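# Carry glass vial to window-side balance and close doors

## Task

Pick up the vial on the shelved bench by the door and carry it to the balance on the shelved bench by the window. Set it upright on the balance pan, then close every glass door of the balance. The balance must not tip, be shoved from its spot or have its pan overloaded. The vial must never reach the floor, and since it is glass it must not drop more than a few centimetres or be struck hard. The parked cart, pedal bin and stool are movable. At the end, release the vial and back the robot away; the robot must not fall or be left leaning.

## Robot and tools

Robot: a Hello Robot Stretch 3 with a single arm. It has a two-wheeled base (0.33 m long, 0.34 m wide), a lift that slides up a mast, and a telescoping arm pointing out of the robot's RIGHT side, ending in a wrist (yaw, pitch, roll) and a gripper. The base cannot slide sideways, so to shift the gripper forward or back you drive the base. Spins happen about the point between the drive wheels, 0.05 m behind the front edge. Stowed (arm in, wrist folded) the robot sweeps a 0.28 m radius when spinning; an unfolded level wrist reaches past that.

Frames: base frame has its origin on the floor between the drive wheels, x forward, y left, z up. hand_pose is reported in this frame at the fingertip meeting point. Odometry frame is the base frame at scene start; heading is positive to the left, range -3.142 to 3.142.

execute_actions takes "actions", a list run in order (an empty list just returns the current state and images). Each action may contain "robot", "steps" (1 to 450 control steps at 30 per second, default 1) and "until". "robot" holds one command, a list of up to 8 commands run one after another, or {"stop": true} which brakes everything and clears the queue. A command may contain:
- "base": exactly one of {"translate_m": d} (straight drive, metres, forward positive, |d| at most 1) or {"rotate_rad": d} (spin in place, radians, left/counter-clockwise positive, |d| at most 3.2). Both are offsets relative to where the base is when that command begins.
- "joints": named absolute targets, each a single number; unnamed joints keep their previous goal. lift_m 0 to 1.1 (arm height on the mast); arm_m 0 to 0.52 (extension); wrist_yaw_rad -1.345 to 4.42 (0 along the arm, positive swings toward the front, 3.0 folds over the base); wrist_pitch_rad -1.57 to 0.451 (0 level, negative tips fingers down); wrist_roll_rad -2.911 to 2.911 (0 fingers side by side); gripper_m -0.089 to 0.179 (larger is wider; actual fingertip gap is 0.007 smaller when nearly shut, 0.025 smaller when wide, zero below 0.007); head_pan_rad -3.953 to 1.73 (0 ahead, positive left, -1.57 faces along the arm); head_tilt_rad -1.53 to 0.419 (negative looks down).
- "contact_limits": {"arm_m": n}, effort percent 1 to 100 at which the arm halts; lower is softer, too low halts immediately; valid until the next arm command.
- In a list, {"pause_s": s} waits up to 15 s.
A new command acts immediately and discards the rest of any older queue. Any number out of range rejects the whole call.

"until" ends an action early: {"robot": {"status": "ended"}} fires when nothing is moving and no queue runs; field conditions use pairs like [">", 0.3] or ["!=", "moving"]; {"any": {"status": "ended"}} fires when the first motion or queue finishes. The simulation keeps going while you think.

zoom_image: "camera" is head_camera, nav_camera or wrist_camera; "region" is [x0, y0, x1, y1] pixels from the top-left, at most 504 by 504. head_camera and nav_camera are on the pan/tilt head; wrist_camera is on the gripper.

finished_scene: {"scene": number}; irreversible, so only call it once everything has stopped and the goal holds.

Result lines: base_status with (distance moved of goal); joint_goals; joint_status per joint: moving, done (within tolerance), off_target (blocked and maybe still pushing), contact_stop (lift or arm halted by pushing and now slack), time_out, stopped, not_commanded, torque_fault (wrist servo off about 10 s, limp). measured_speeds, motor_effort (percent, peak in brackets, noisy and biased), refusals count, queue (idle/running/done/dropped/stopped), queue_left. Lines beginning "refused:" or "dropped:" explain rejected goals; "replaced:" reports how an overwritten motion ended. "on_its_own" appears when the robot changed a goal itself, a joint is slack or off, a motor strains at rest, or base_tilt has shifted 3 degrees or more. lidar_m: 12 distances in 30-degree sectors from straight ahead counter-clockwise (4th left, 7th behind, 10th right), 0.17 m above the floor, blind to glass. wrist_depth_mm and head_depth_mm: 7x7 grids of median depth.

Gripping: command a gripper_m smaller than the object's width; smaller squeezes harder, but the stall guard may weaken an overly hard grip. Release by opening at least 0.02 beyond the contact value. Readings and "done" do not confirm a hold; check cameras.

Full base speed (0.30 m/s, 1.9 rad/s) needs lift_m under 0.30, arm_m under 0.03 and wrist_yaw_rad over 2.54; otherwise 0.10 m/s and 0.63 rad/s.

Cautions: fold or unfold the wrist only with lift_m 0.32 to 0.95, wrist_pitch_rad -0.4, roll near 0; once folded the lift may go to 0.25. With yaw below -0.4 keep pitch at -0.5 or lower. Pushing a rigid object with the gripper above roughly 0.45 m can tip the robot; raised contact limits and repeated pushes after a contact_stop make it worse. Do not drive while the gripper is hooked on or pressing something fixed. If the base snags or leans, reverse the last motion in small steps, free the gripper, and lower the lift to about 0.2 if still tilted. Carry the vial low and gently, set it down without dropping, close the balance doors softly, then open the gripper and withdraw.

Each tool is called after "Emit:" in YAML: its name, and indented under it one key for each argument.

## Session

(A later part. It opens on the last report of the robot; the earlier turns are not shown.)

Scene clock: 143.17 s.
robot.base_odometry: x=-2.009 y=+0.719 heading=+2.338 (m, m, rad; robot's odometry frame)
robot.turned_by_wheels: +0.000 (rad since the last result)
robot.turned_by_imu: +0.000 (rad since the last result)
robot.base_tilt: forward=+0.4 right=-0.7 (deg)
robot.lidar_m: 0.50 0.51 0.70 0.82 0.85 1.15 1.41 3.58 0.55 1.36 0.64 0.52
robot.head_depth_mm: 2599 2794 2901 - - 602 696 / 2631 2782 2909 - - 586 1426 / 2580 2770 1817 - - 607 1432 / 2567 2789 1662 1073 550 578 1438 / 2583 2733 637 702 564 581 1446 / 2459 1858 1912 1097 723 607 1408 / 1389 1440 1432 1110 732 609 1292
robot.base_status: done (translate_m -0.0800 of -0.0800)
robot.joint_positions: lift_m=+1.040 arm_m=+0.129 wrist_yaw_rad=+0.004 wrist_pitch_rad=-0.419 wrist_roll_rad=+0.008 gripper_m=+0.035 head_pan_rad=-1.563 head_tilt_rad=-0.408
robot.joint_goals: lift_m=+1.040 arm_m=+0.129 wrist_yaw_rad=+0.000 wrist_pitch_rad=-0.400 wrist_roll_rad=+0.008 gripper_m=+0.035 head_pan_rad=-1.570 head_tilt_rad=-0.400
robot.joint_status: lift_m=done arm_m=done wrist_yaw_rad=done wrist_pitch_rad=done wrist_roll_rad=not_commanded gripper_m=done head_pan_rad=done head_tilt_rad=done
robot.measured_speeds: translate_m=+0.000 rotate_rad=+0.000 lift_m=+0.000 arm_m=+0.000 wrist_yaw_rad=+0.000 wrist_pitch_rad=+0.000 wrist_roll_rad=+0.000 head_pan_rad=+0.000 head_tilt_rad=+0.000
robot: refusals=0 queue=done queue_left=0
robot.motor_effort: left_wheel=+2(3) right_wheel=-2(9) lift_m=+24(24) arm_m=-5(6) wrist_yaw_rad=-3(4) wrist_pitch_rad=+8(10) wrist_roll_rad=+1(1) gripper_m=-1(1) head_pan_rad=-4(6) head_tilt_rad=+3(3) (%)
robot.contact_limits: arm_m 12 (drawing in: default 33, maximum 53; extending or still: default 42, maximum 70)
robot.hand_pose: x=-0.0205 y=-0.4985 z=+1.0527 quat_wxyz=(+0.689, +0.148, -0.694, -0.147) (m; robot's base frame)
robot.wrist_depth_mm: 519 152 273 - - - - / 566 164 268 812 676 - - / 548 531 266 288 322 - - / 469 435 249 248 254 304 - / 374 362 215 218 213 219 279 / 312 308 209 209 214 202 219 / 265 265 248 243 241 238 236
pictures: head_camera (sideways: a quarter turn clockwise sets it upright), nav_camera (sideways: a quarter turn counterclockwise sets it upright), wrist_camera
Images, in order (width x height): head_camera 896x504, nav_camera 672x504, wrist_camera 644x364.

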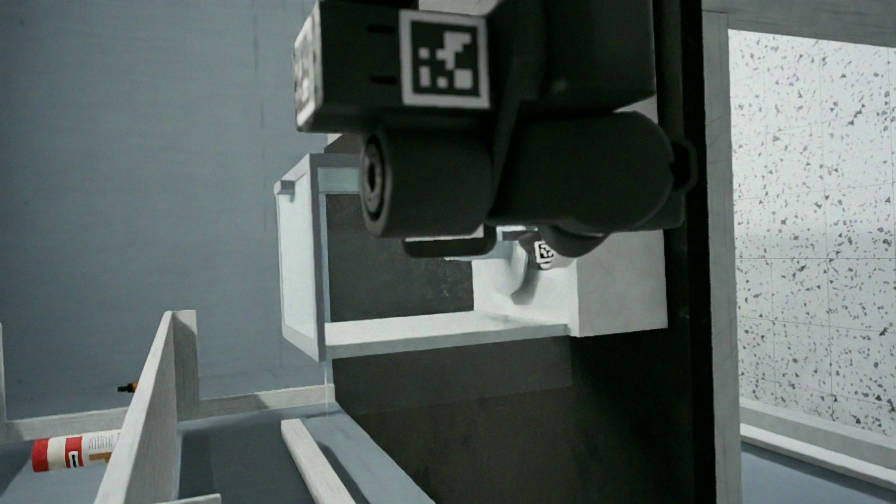

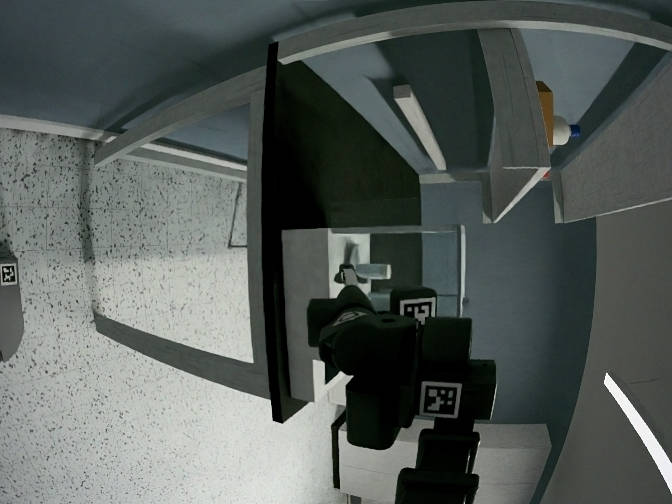

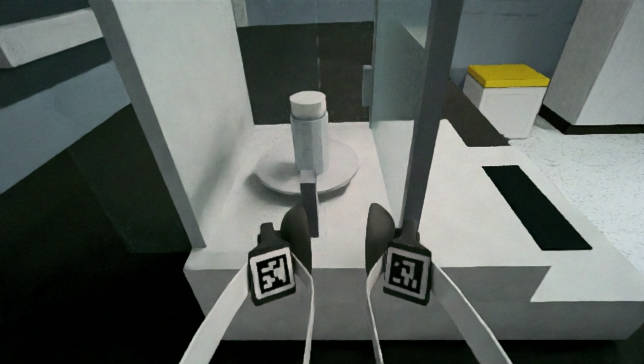

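Emit:
execute_actions:
  actions:
    - {"robot":{"base":{"translate_m":-0.047}},"steps":450,"until":{"robot":{"status":"ended"}}}

Scene clock: 146.37 s.
robot.base_odometry: x=-1.976 y=+0.685 heading=+2.338 (m, m, rad; robot's odometry frame)
robot.turned_by_wheels: +0.000 (rad since the last result)
robot.turned_by_imu: +0.000 (rad since the last result)
robot.base_tilt: forward=+0.3 right=-0.7 (deg)
robot.lidar_m: 0.54 0.56 0.76 0.82 0.85 1.16 1.36 3.56 0.54 1.37 0.67 0.56
robot.head_depth_mm: 2603 2787 2893 - - 603 670 / 2575 2798 2894 - - 588 1382 / 2594 2767 2912 - - 607 1428 / 2605 2776 1493 1069 552 577 1438 / 2580 2764 1688 1079 554 576 1447 / 2546 1842 1558 625 634 605 1450 / 1637 1487 1569 1108 732 606 1350
robot.base_status: done (translate_m -0.0470 of -0.0470)
robot.joint_positions: lift_m=+1.040 arm_m=+0.129 wrist_yaw_rad=+0.007 wrist_pitch_rad=-0.420 wrist_roll_rad=+0.008 gripper_m=+0.035 head_pan_rad=-1.563 head_tilt_rad=-0.408
robot.joint_goals: lift_m=+1.040 arm_m=+0.129 wrist_yaw_rad=+0.000 wrist_pitch_rad=-0.400 wrist_roll_rad=+0.008 gripper_m=+0.035 head_pan_rad=-1.570 head_tilt_rad=-0.400
robot.joint_status: lift_m=done arm_m=done wrist_yaw_rad=done wrist_pitch_rad=done wrist_roll_rad=not_commanded gripper_m=done head_pan_rad=done head_tilt_rad=done
robot.measured_speeds: translate_m=+0.000 rotate_rad=+0.000 lift_m=+0.000 arm_m=+0.000 wrist_yaw_rad=+0.000 wrist_pitch_rad=+0.000 wrist_roll_rad=+0.000 head_pan_rad=+0.000 head_tilt_rad=+0.000
robot: refusals=0 queue=done queue_left=0
robot.motor_effort: left_wheel=+2(5) right_wheel=-3(11) lift_m=+25(24) arm_m=-4(6) wrist_yaw_rad=-4(7) wrist_pitch_rad=+8(9) wrist_roll_rad=+1(0) gripper_m=-1(2) head_pan_rad=-4(5) head_tilt_rad=+3(3) (%)
robot.contact_limits: arm_m 12 (drawing in: default 33, maximum 53; extending or still: default 42, maximum 70)
robot.hand_pose: x=-0.0201 y=-0.4983 z=+1.0526 quat_wxyz=(+0.689, +0.149, -0.694, -0.146) (m; robot's base frame)
robot.wrist_depth_mm: 158 216 - - - - - / 161 215 819 740 866 - - / 543 213 293 328 543 - - / 459 212 253 257 277 418 - / 371 224 223 209 221 260 - / 311 219 210 209 216 222 - / 265 257 246 242 241 237 242
pictures: head_camera (sideways: a quarter turn clockwise sets it upright), nav_camera (sideways: a quarter turn counterclockwise sets it upright), wrist_camera
Images, in order (width x height): head_camera 896x504, nav_camera 672x504, wrist_camera 644x364.

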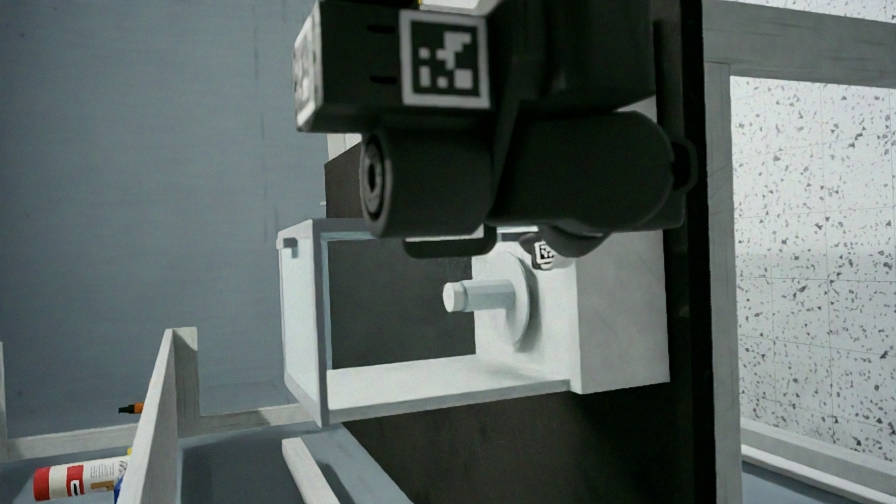

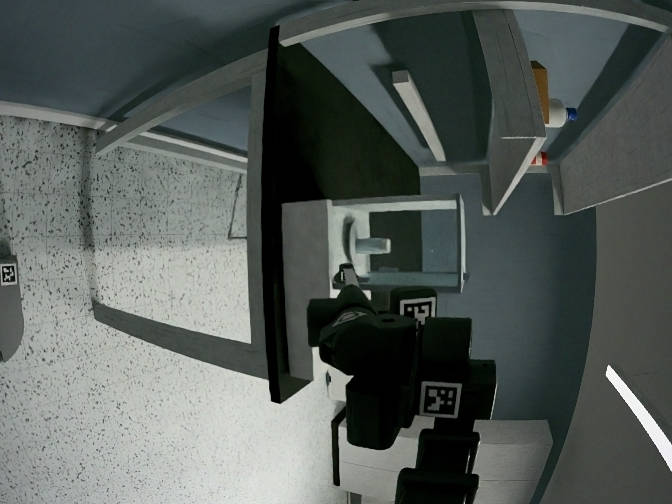

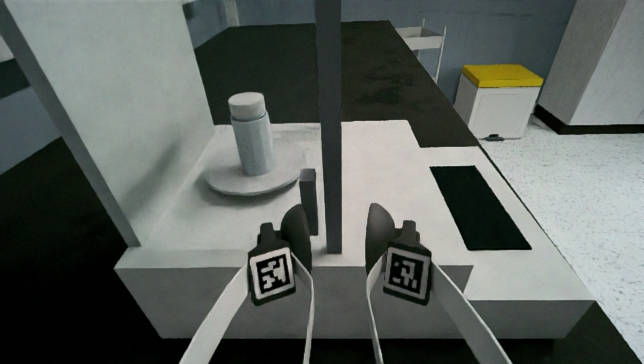

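Nudge a few mm more.

Emit:
execute_actions:
  actions:
    - {"robot":{"base":{"translate_m":-0.005}},"steps":450,"until":{"robot":{"status":"ended"}}}

Emit:
zoom_image:
  camera: "wrist_camera"
  region: [80, 120, 380, 280]

Scene clock: 148.10 s.
robot.base_odometry: x=-1.973 y=+0.681 heading=+2.338 (m, m, rad; robot's odometry frame)
robot.turned_by_wheels: +0.000 (rad since the last result)
robot.turned_by_imu: +0.000 (rad since the last result)
robot.base_tilt: forward=+0.3 right=-0.7 (deg)
robot.lidar_m: 0.55 0.57 0.77 0.82 0.85 1.15 1.36 3.56 0.54 1.37 0.68 0.57
robot.head_depth_mm: 2587 2801 2906 - - 601 671 / 2602 2785 2946 - - 587 1385 / 2608 2770 2881 - - 604 1428 / 2612 2734 1643 1066 550 576 1442 / 2581 2780 1688 1076 554 579 1449 / 2536 1883 623 597 598 606 1450 / 1648 1501 1586 1107 730 607 1348
robot.base_status: done (translate_m -0.0050 of -0.0050)
robot.joint_positions: lift_m=+1.040 arm_m=+0.129 wrist_yaw_rad=+0.007 wrist_pitch_rad=-0.420 wrist_roll_rad=+0.008 gripper_m=+0.035 head_pan_rad=-1.563 head_tilt_rad=-0.408
robot.joint_goals: lift_m=+1.040 arm_m=+0.129 wrist_yaw_rad=+0.000 wrist_pitch_rad=-0.400 wrist_roll_rad=+0.008 gripper_m=+0.035 head_pan_rad=-1.570 head_tilt_rad=-0.400
robot.joint_status: lift_m=done arm_m=done wrist_yaw_rad=done wrist_pitch_rad=done wrist_roll_rad=not_commanded gripper_m=done head_pan_rad=done head_tilt_rad=done
robot.measured_speeds: translate_m=+0.000 rotate_rad=+0.000 lift_m=+0.000 arm_m=+0.000 wrist_yaw_rad=+0.000 wrist_pitch_rad=+0.000 wrist_roll_rad=+0.000 head_pan_rad=+0.000 head_tilt_rad=+0.000
robot: refusals=0 queue=done queue_left=0
robot.motor_effort: left_wheel=+2(4) right_wheel=-3(8) lift_m=+24(24) arm_m=-4(4) wrist_yaw_rad=-5(4) wrist_pitch_rad=+9(8) wrist_roll_rad=+1(0) gripper_m=-1(1) head_pan_rad=-6(5) head_tilt_rad=+3(3) (%)
robot.contact_limits: arm_m 12 (drawing in: default 33, maximum 53; extending or still: default 42, maximum 70)
robot.hand_pose: x=-0.0201 y=-0.4983 z=+1.0526 quat_wxyz=(+0.689, +0.149, -0.694, -0.146) (m; robot's base frame)
robot.wrist_depth_mm: 163 224 - - - - - / 166 222 836 748 870 - - / 175 222 302 345 543 - - / 442 221 253 257 278 - - / 372 219 223 210 222 260 - / 311 219 210 208 217 222 - / 266 256 248 245 240 237 248
pictures: head_camera (sideways: a quarter turn clockwise sets it upright), nav_camera (sideways: a quarter turn counterclockwise sets it upright), wrist_camera
Images, in order (width x height): head_camera 896x504, nav_camera 672x504, wrist_camera 644x364.

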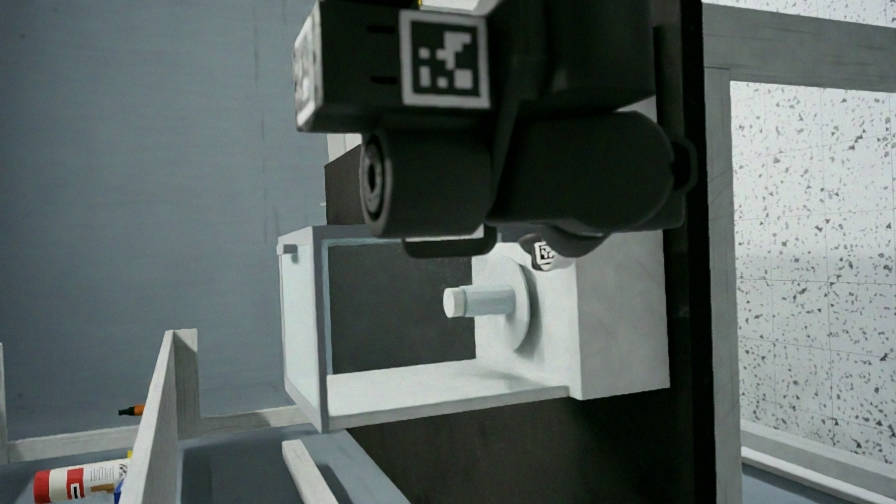

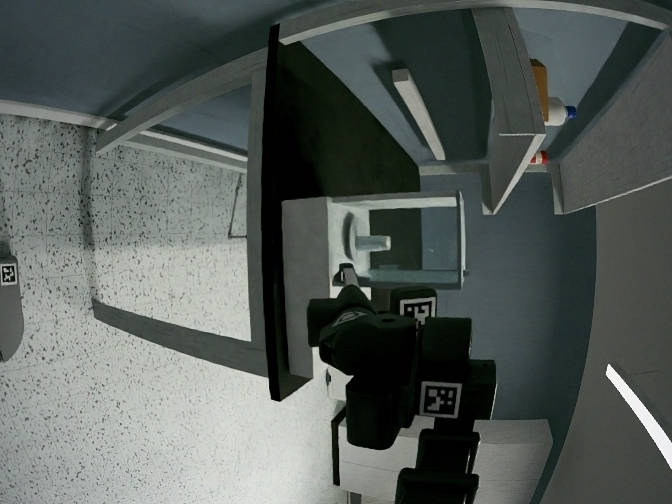

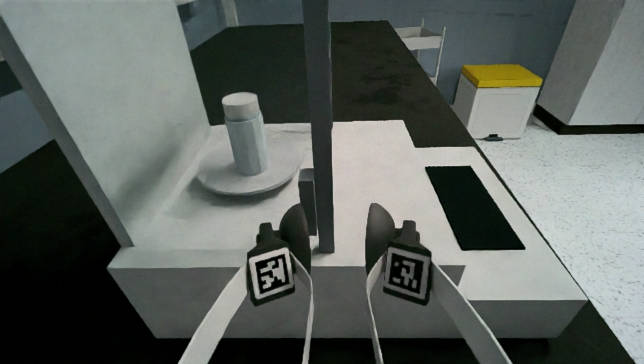

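Region (80, 120, 380, 280) of wrist_camera's 644x364 image, scaled by 1.680; it fills the top 269 rows of this view, and the rest is white.

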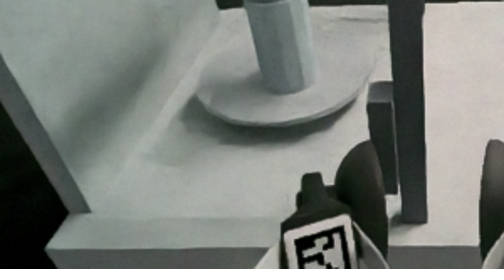

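It still moved freely; one more small nudge to feel the stop.

Emit:
execute_actions:
  actions:
    - {"robot":{"base":{"translate_m":-0.003}},"steps":450,"until":{"robot":{"status":"ended"}}}

Scene clock: 150.00 s.
robot.base_odometry: x=-1.971 y=+0.679 heading=+2.338 (m, m, rad; robot's odometry frame)
robot.turned_by_wheels: +0.000 (rad since the last result)
robot.turned_by_imu: +0.000 (rad since the last result)
robot.base_tilt: forward=+0.4 right=-0.7 (deg)
robot.lidar_m: 0.55 0.57 0.77 0.82 0.85 1.15 1.36 3.57 0.54 1.37 0.68 0.57
robot.head_depth_mm: 2606 2792 2953 - - 601 670 / 2612 2781 2922 - - 588 1386 / 2597 2789 2918 - - 605 1440 / 2618 2781 1660 1074 550 575 1439 / 2582 2754 1692 1080 556 578 1454 / 2532 1881 625 604 583 605 1449 / 1670 1511 1593 1104 732 606 1365
robot.base_status: done (translate_m -0.0030 of -0.0030)
robot.joint_positions: lift_m=+1.040 arm_m=+0.129 wrist_yaw_rad=+0.008 wrist_pitch_rad=-0.420 wrist_roll_rad=+0.008 gripper_m=+0.035 head_pan_rad=-1.563 head_tilt_rad=-0.408
robot.joint_goals: lift_m=+1.040 arm_m=+0.129 wrist_yaw_rad=+0.000 wrist_pitch_rad=-0.400 wrist_roll_rad=+0.008 gripper_m=+0.035 head_pan_rad=-1.570 head_tilt_rad=-0.400
robot.joint_status: lift_m=done arm_m=done wrist_yaw_rad=done wrist_pitch_rad=done wrist_roll_rad=not_commanded gripper_m=done head_pan_rad=done head_tilt_rad=done
robot.measured_speeds: translate_m=+0.000 rotate_rad=+0.000 lift_m=+0.000 arm_m=+0.000 wrist_yaw_rad=+0.000 wrist_pitch_rad=+0.000 wrist_roll_rad=+0.000 head_pan_rad=+0.000 head_tilt_rad=+0.000
robot: refusals=0 queue=done queue_left=0
robot.motor_effort: left_wheel=+3(5) right_wheel=-6(9) lift_m=+24(24) arm_m=-4(4) wrist_yaw_rad=-6(6) wrist_pitch_rad=+8(8) wrist_roll_rad=+0(0) gripper_m=-2(3) head_pan_rad=-5(4) head_tilt_rad=+3(3) (%)
robot.contact_limits: arm_m 12 (drawing in: default 33, maximum 53; extending or still: default 42, maximum 70)
robot.hand_pose: x=-0.0197 y=-0.4983 z=+1.0526 quat_wxyz=(+0.690, +0.150, -0.693, -0.146) (m; robot's base frame)
robot.wrist_depth_mm: 165 228 - - - - - / 169 227 827 743 859 - - / 177 225 304 330 544 - - / 444 224 252 250 278 - - / 375 223 225 209 223 261 - / 313 220 212 208 217 222 - / 266 257 247 245 243 237 249
pictures: head_camera (sideways: a quarter turn clockwise sets it upright), nav_camera (sideways: a quarter turn counterclockwise sets it upright), wrist_camera
Images, in order (width x height): head_camera 896x504, nav_camera 672x504, wrist_camera 644x364.

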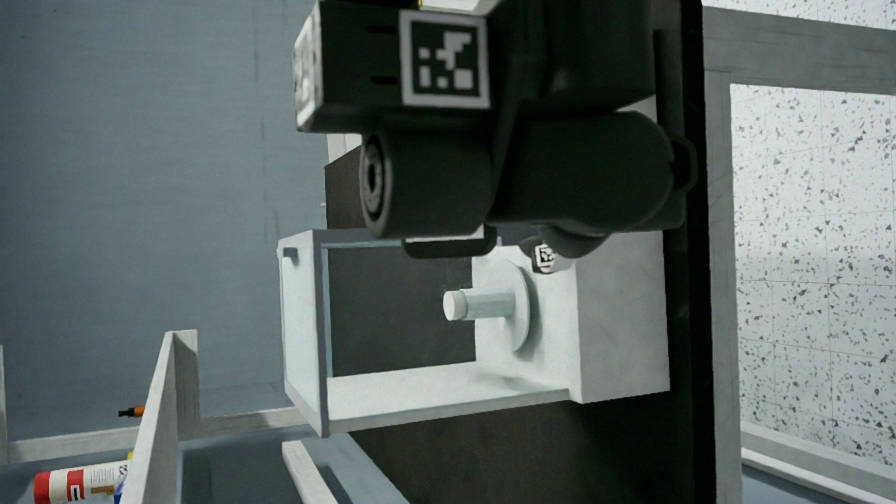

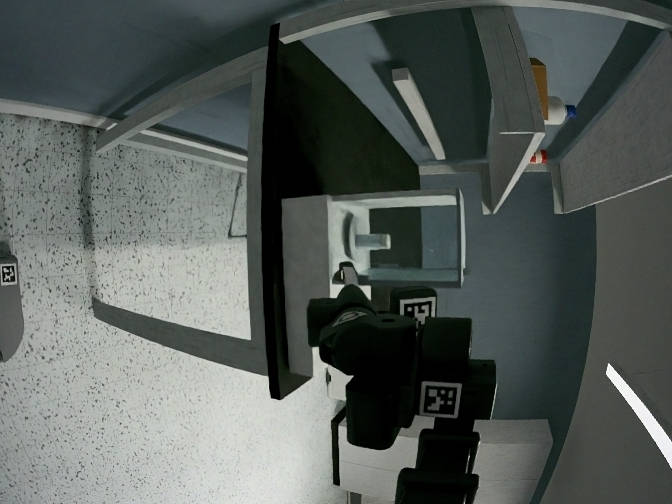

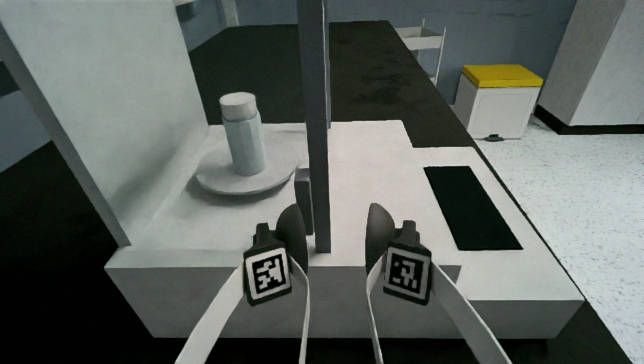

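At the stop. Retract.

Emit:
execute_actions:
  actions:
    - {"robot":[{"joints":{"gripper_m":0.055}},{"joints":{"arm_m":0.0}}],"steps":450,"until":{"robot":{"status":"ended"}}}

Emit:
finished_scene:
  scene: 1

Scene clock: 155.40 s.
robot.base_odometry: x=-1.971 y=+0.679 heading=+2.338 (m, m, rad; robot's odometry frame)
robot.turned_by_wheels: +0.000 (rad since the last result)
robot.turned_by_imu: +0.000 (rad since the last result)
robot.base_tilt: forward=+0.3 right=-0.7 (deg)
robot.lidar_m: 0.55 0.57 0.78 0.82 0.85 1.15 1.36 3.59 0.53 0.57 0.68 0.57
robot.head_depth_mm: 2625 2754 3031 3132 - - - / 2587 2774 2927 1048 - - - / 2607 2757 2904 1055 - - - / 2605 2812 1655 992 558 589 1403 / 2603 2774 1689 1082 555 579 1440 / 2566 1894 627 606 586 608 1456 / 1678 1525 1584 1111 730 607 1368
robot.base_status: done (translate_m -0.0030 of -0.0030)
robot.joint_positions: lift_m=+1.040 arm_m=+0.001 wrist_yaw_rad=+0.001 wrist_pitch_rad=-0.420 wrist_roll_rad=+0.008 gripper_m=+0.055 head_pan_rad=-1.563 head_tilt_rad=-0.408
robot.joint_goals: lift_m=+1.040 arm_m=+0.000 wrist_yaw_rad=+0.000 wrist_pitch_rad=-0.400 wrist_roll_rad=+0.008 gripper_m=+0.055 head_pan_rad=-1.570 head_tilt_rad=-0.400
robot.joint_status: lift_m=done arm_m=done wrist_yaw_rad=done wrist_pitch_rad=done wrist_roll_rad=not_commanded gripper_m=done head_pan_rad=done head_tilt_rad=done
robot.measured_speeds: translate_m=+0.000 rotate_rad=+0.000 lift_m=+0.000 arm_m=+0.000 wrist_yaw_rad=+0.000 wrist_pitch_rad=+0.000 wrist_roll_rad=+0.000 head_pan_rad=+0.000 head_tilt_rad=+0.000
robot: refusals=0 queue=done queue_left=0
robot.motor_effort: left_wheel=+2(3) right_wheel=-2(7) lift_m=+24(24) arm_m=-7(7) wrist_yaw_rad=-1(6) wrist_pitch_rad=+8(8) wrist_roll_rad=+1(1) gripper_m=+0(80) head_pan_rad=-6(5) head_tilt_rad=+3(3) (%)
robot.hand_pose: x=-0.0212 y=-0.3701 z=+1.0527 quat_wxyz=(+0.689, +0.147, -0.694, -0.148) (m; robot's base frame)
robot.wrist_depth_mm: 563 646 - - - - - / 629 750 349 795 871 - - / 585 595 340 337 395 - - / 471 454 319 315 325 - - / 373 368 353 348 343 344 - / 489 819 - - - - - / 556 888 - - 548 - -
pictures: head_camera (sideways: a quarter turn clockwise sets it upright), nav_camera (sideways: a quarter turn counterclockwise sets it upright), wrist_camera
Images, in order (width x height): head_camera 896x504, nav_camera 672x504, wrist_camera 644x364.

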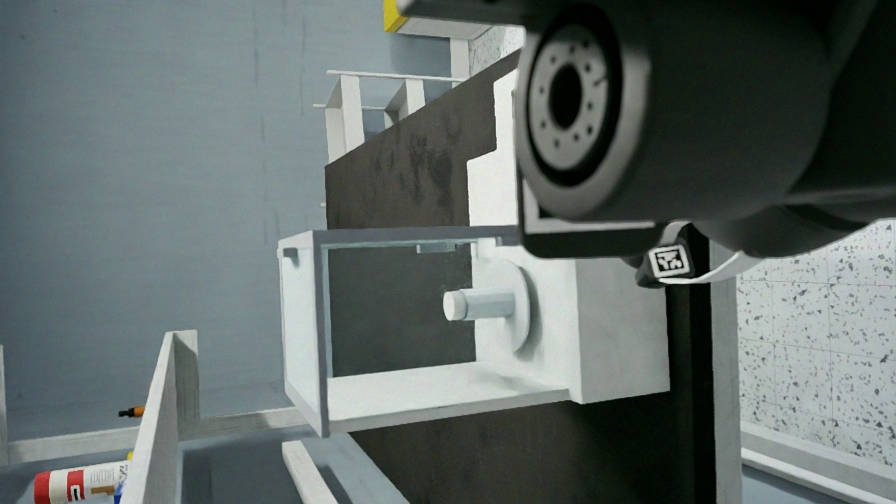

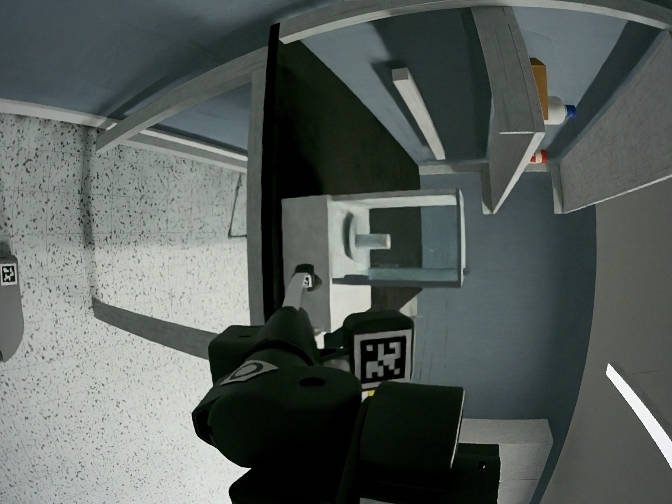

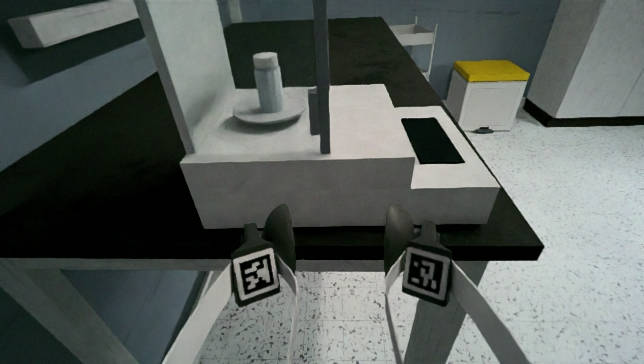

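The scene is finished: the task was done.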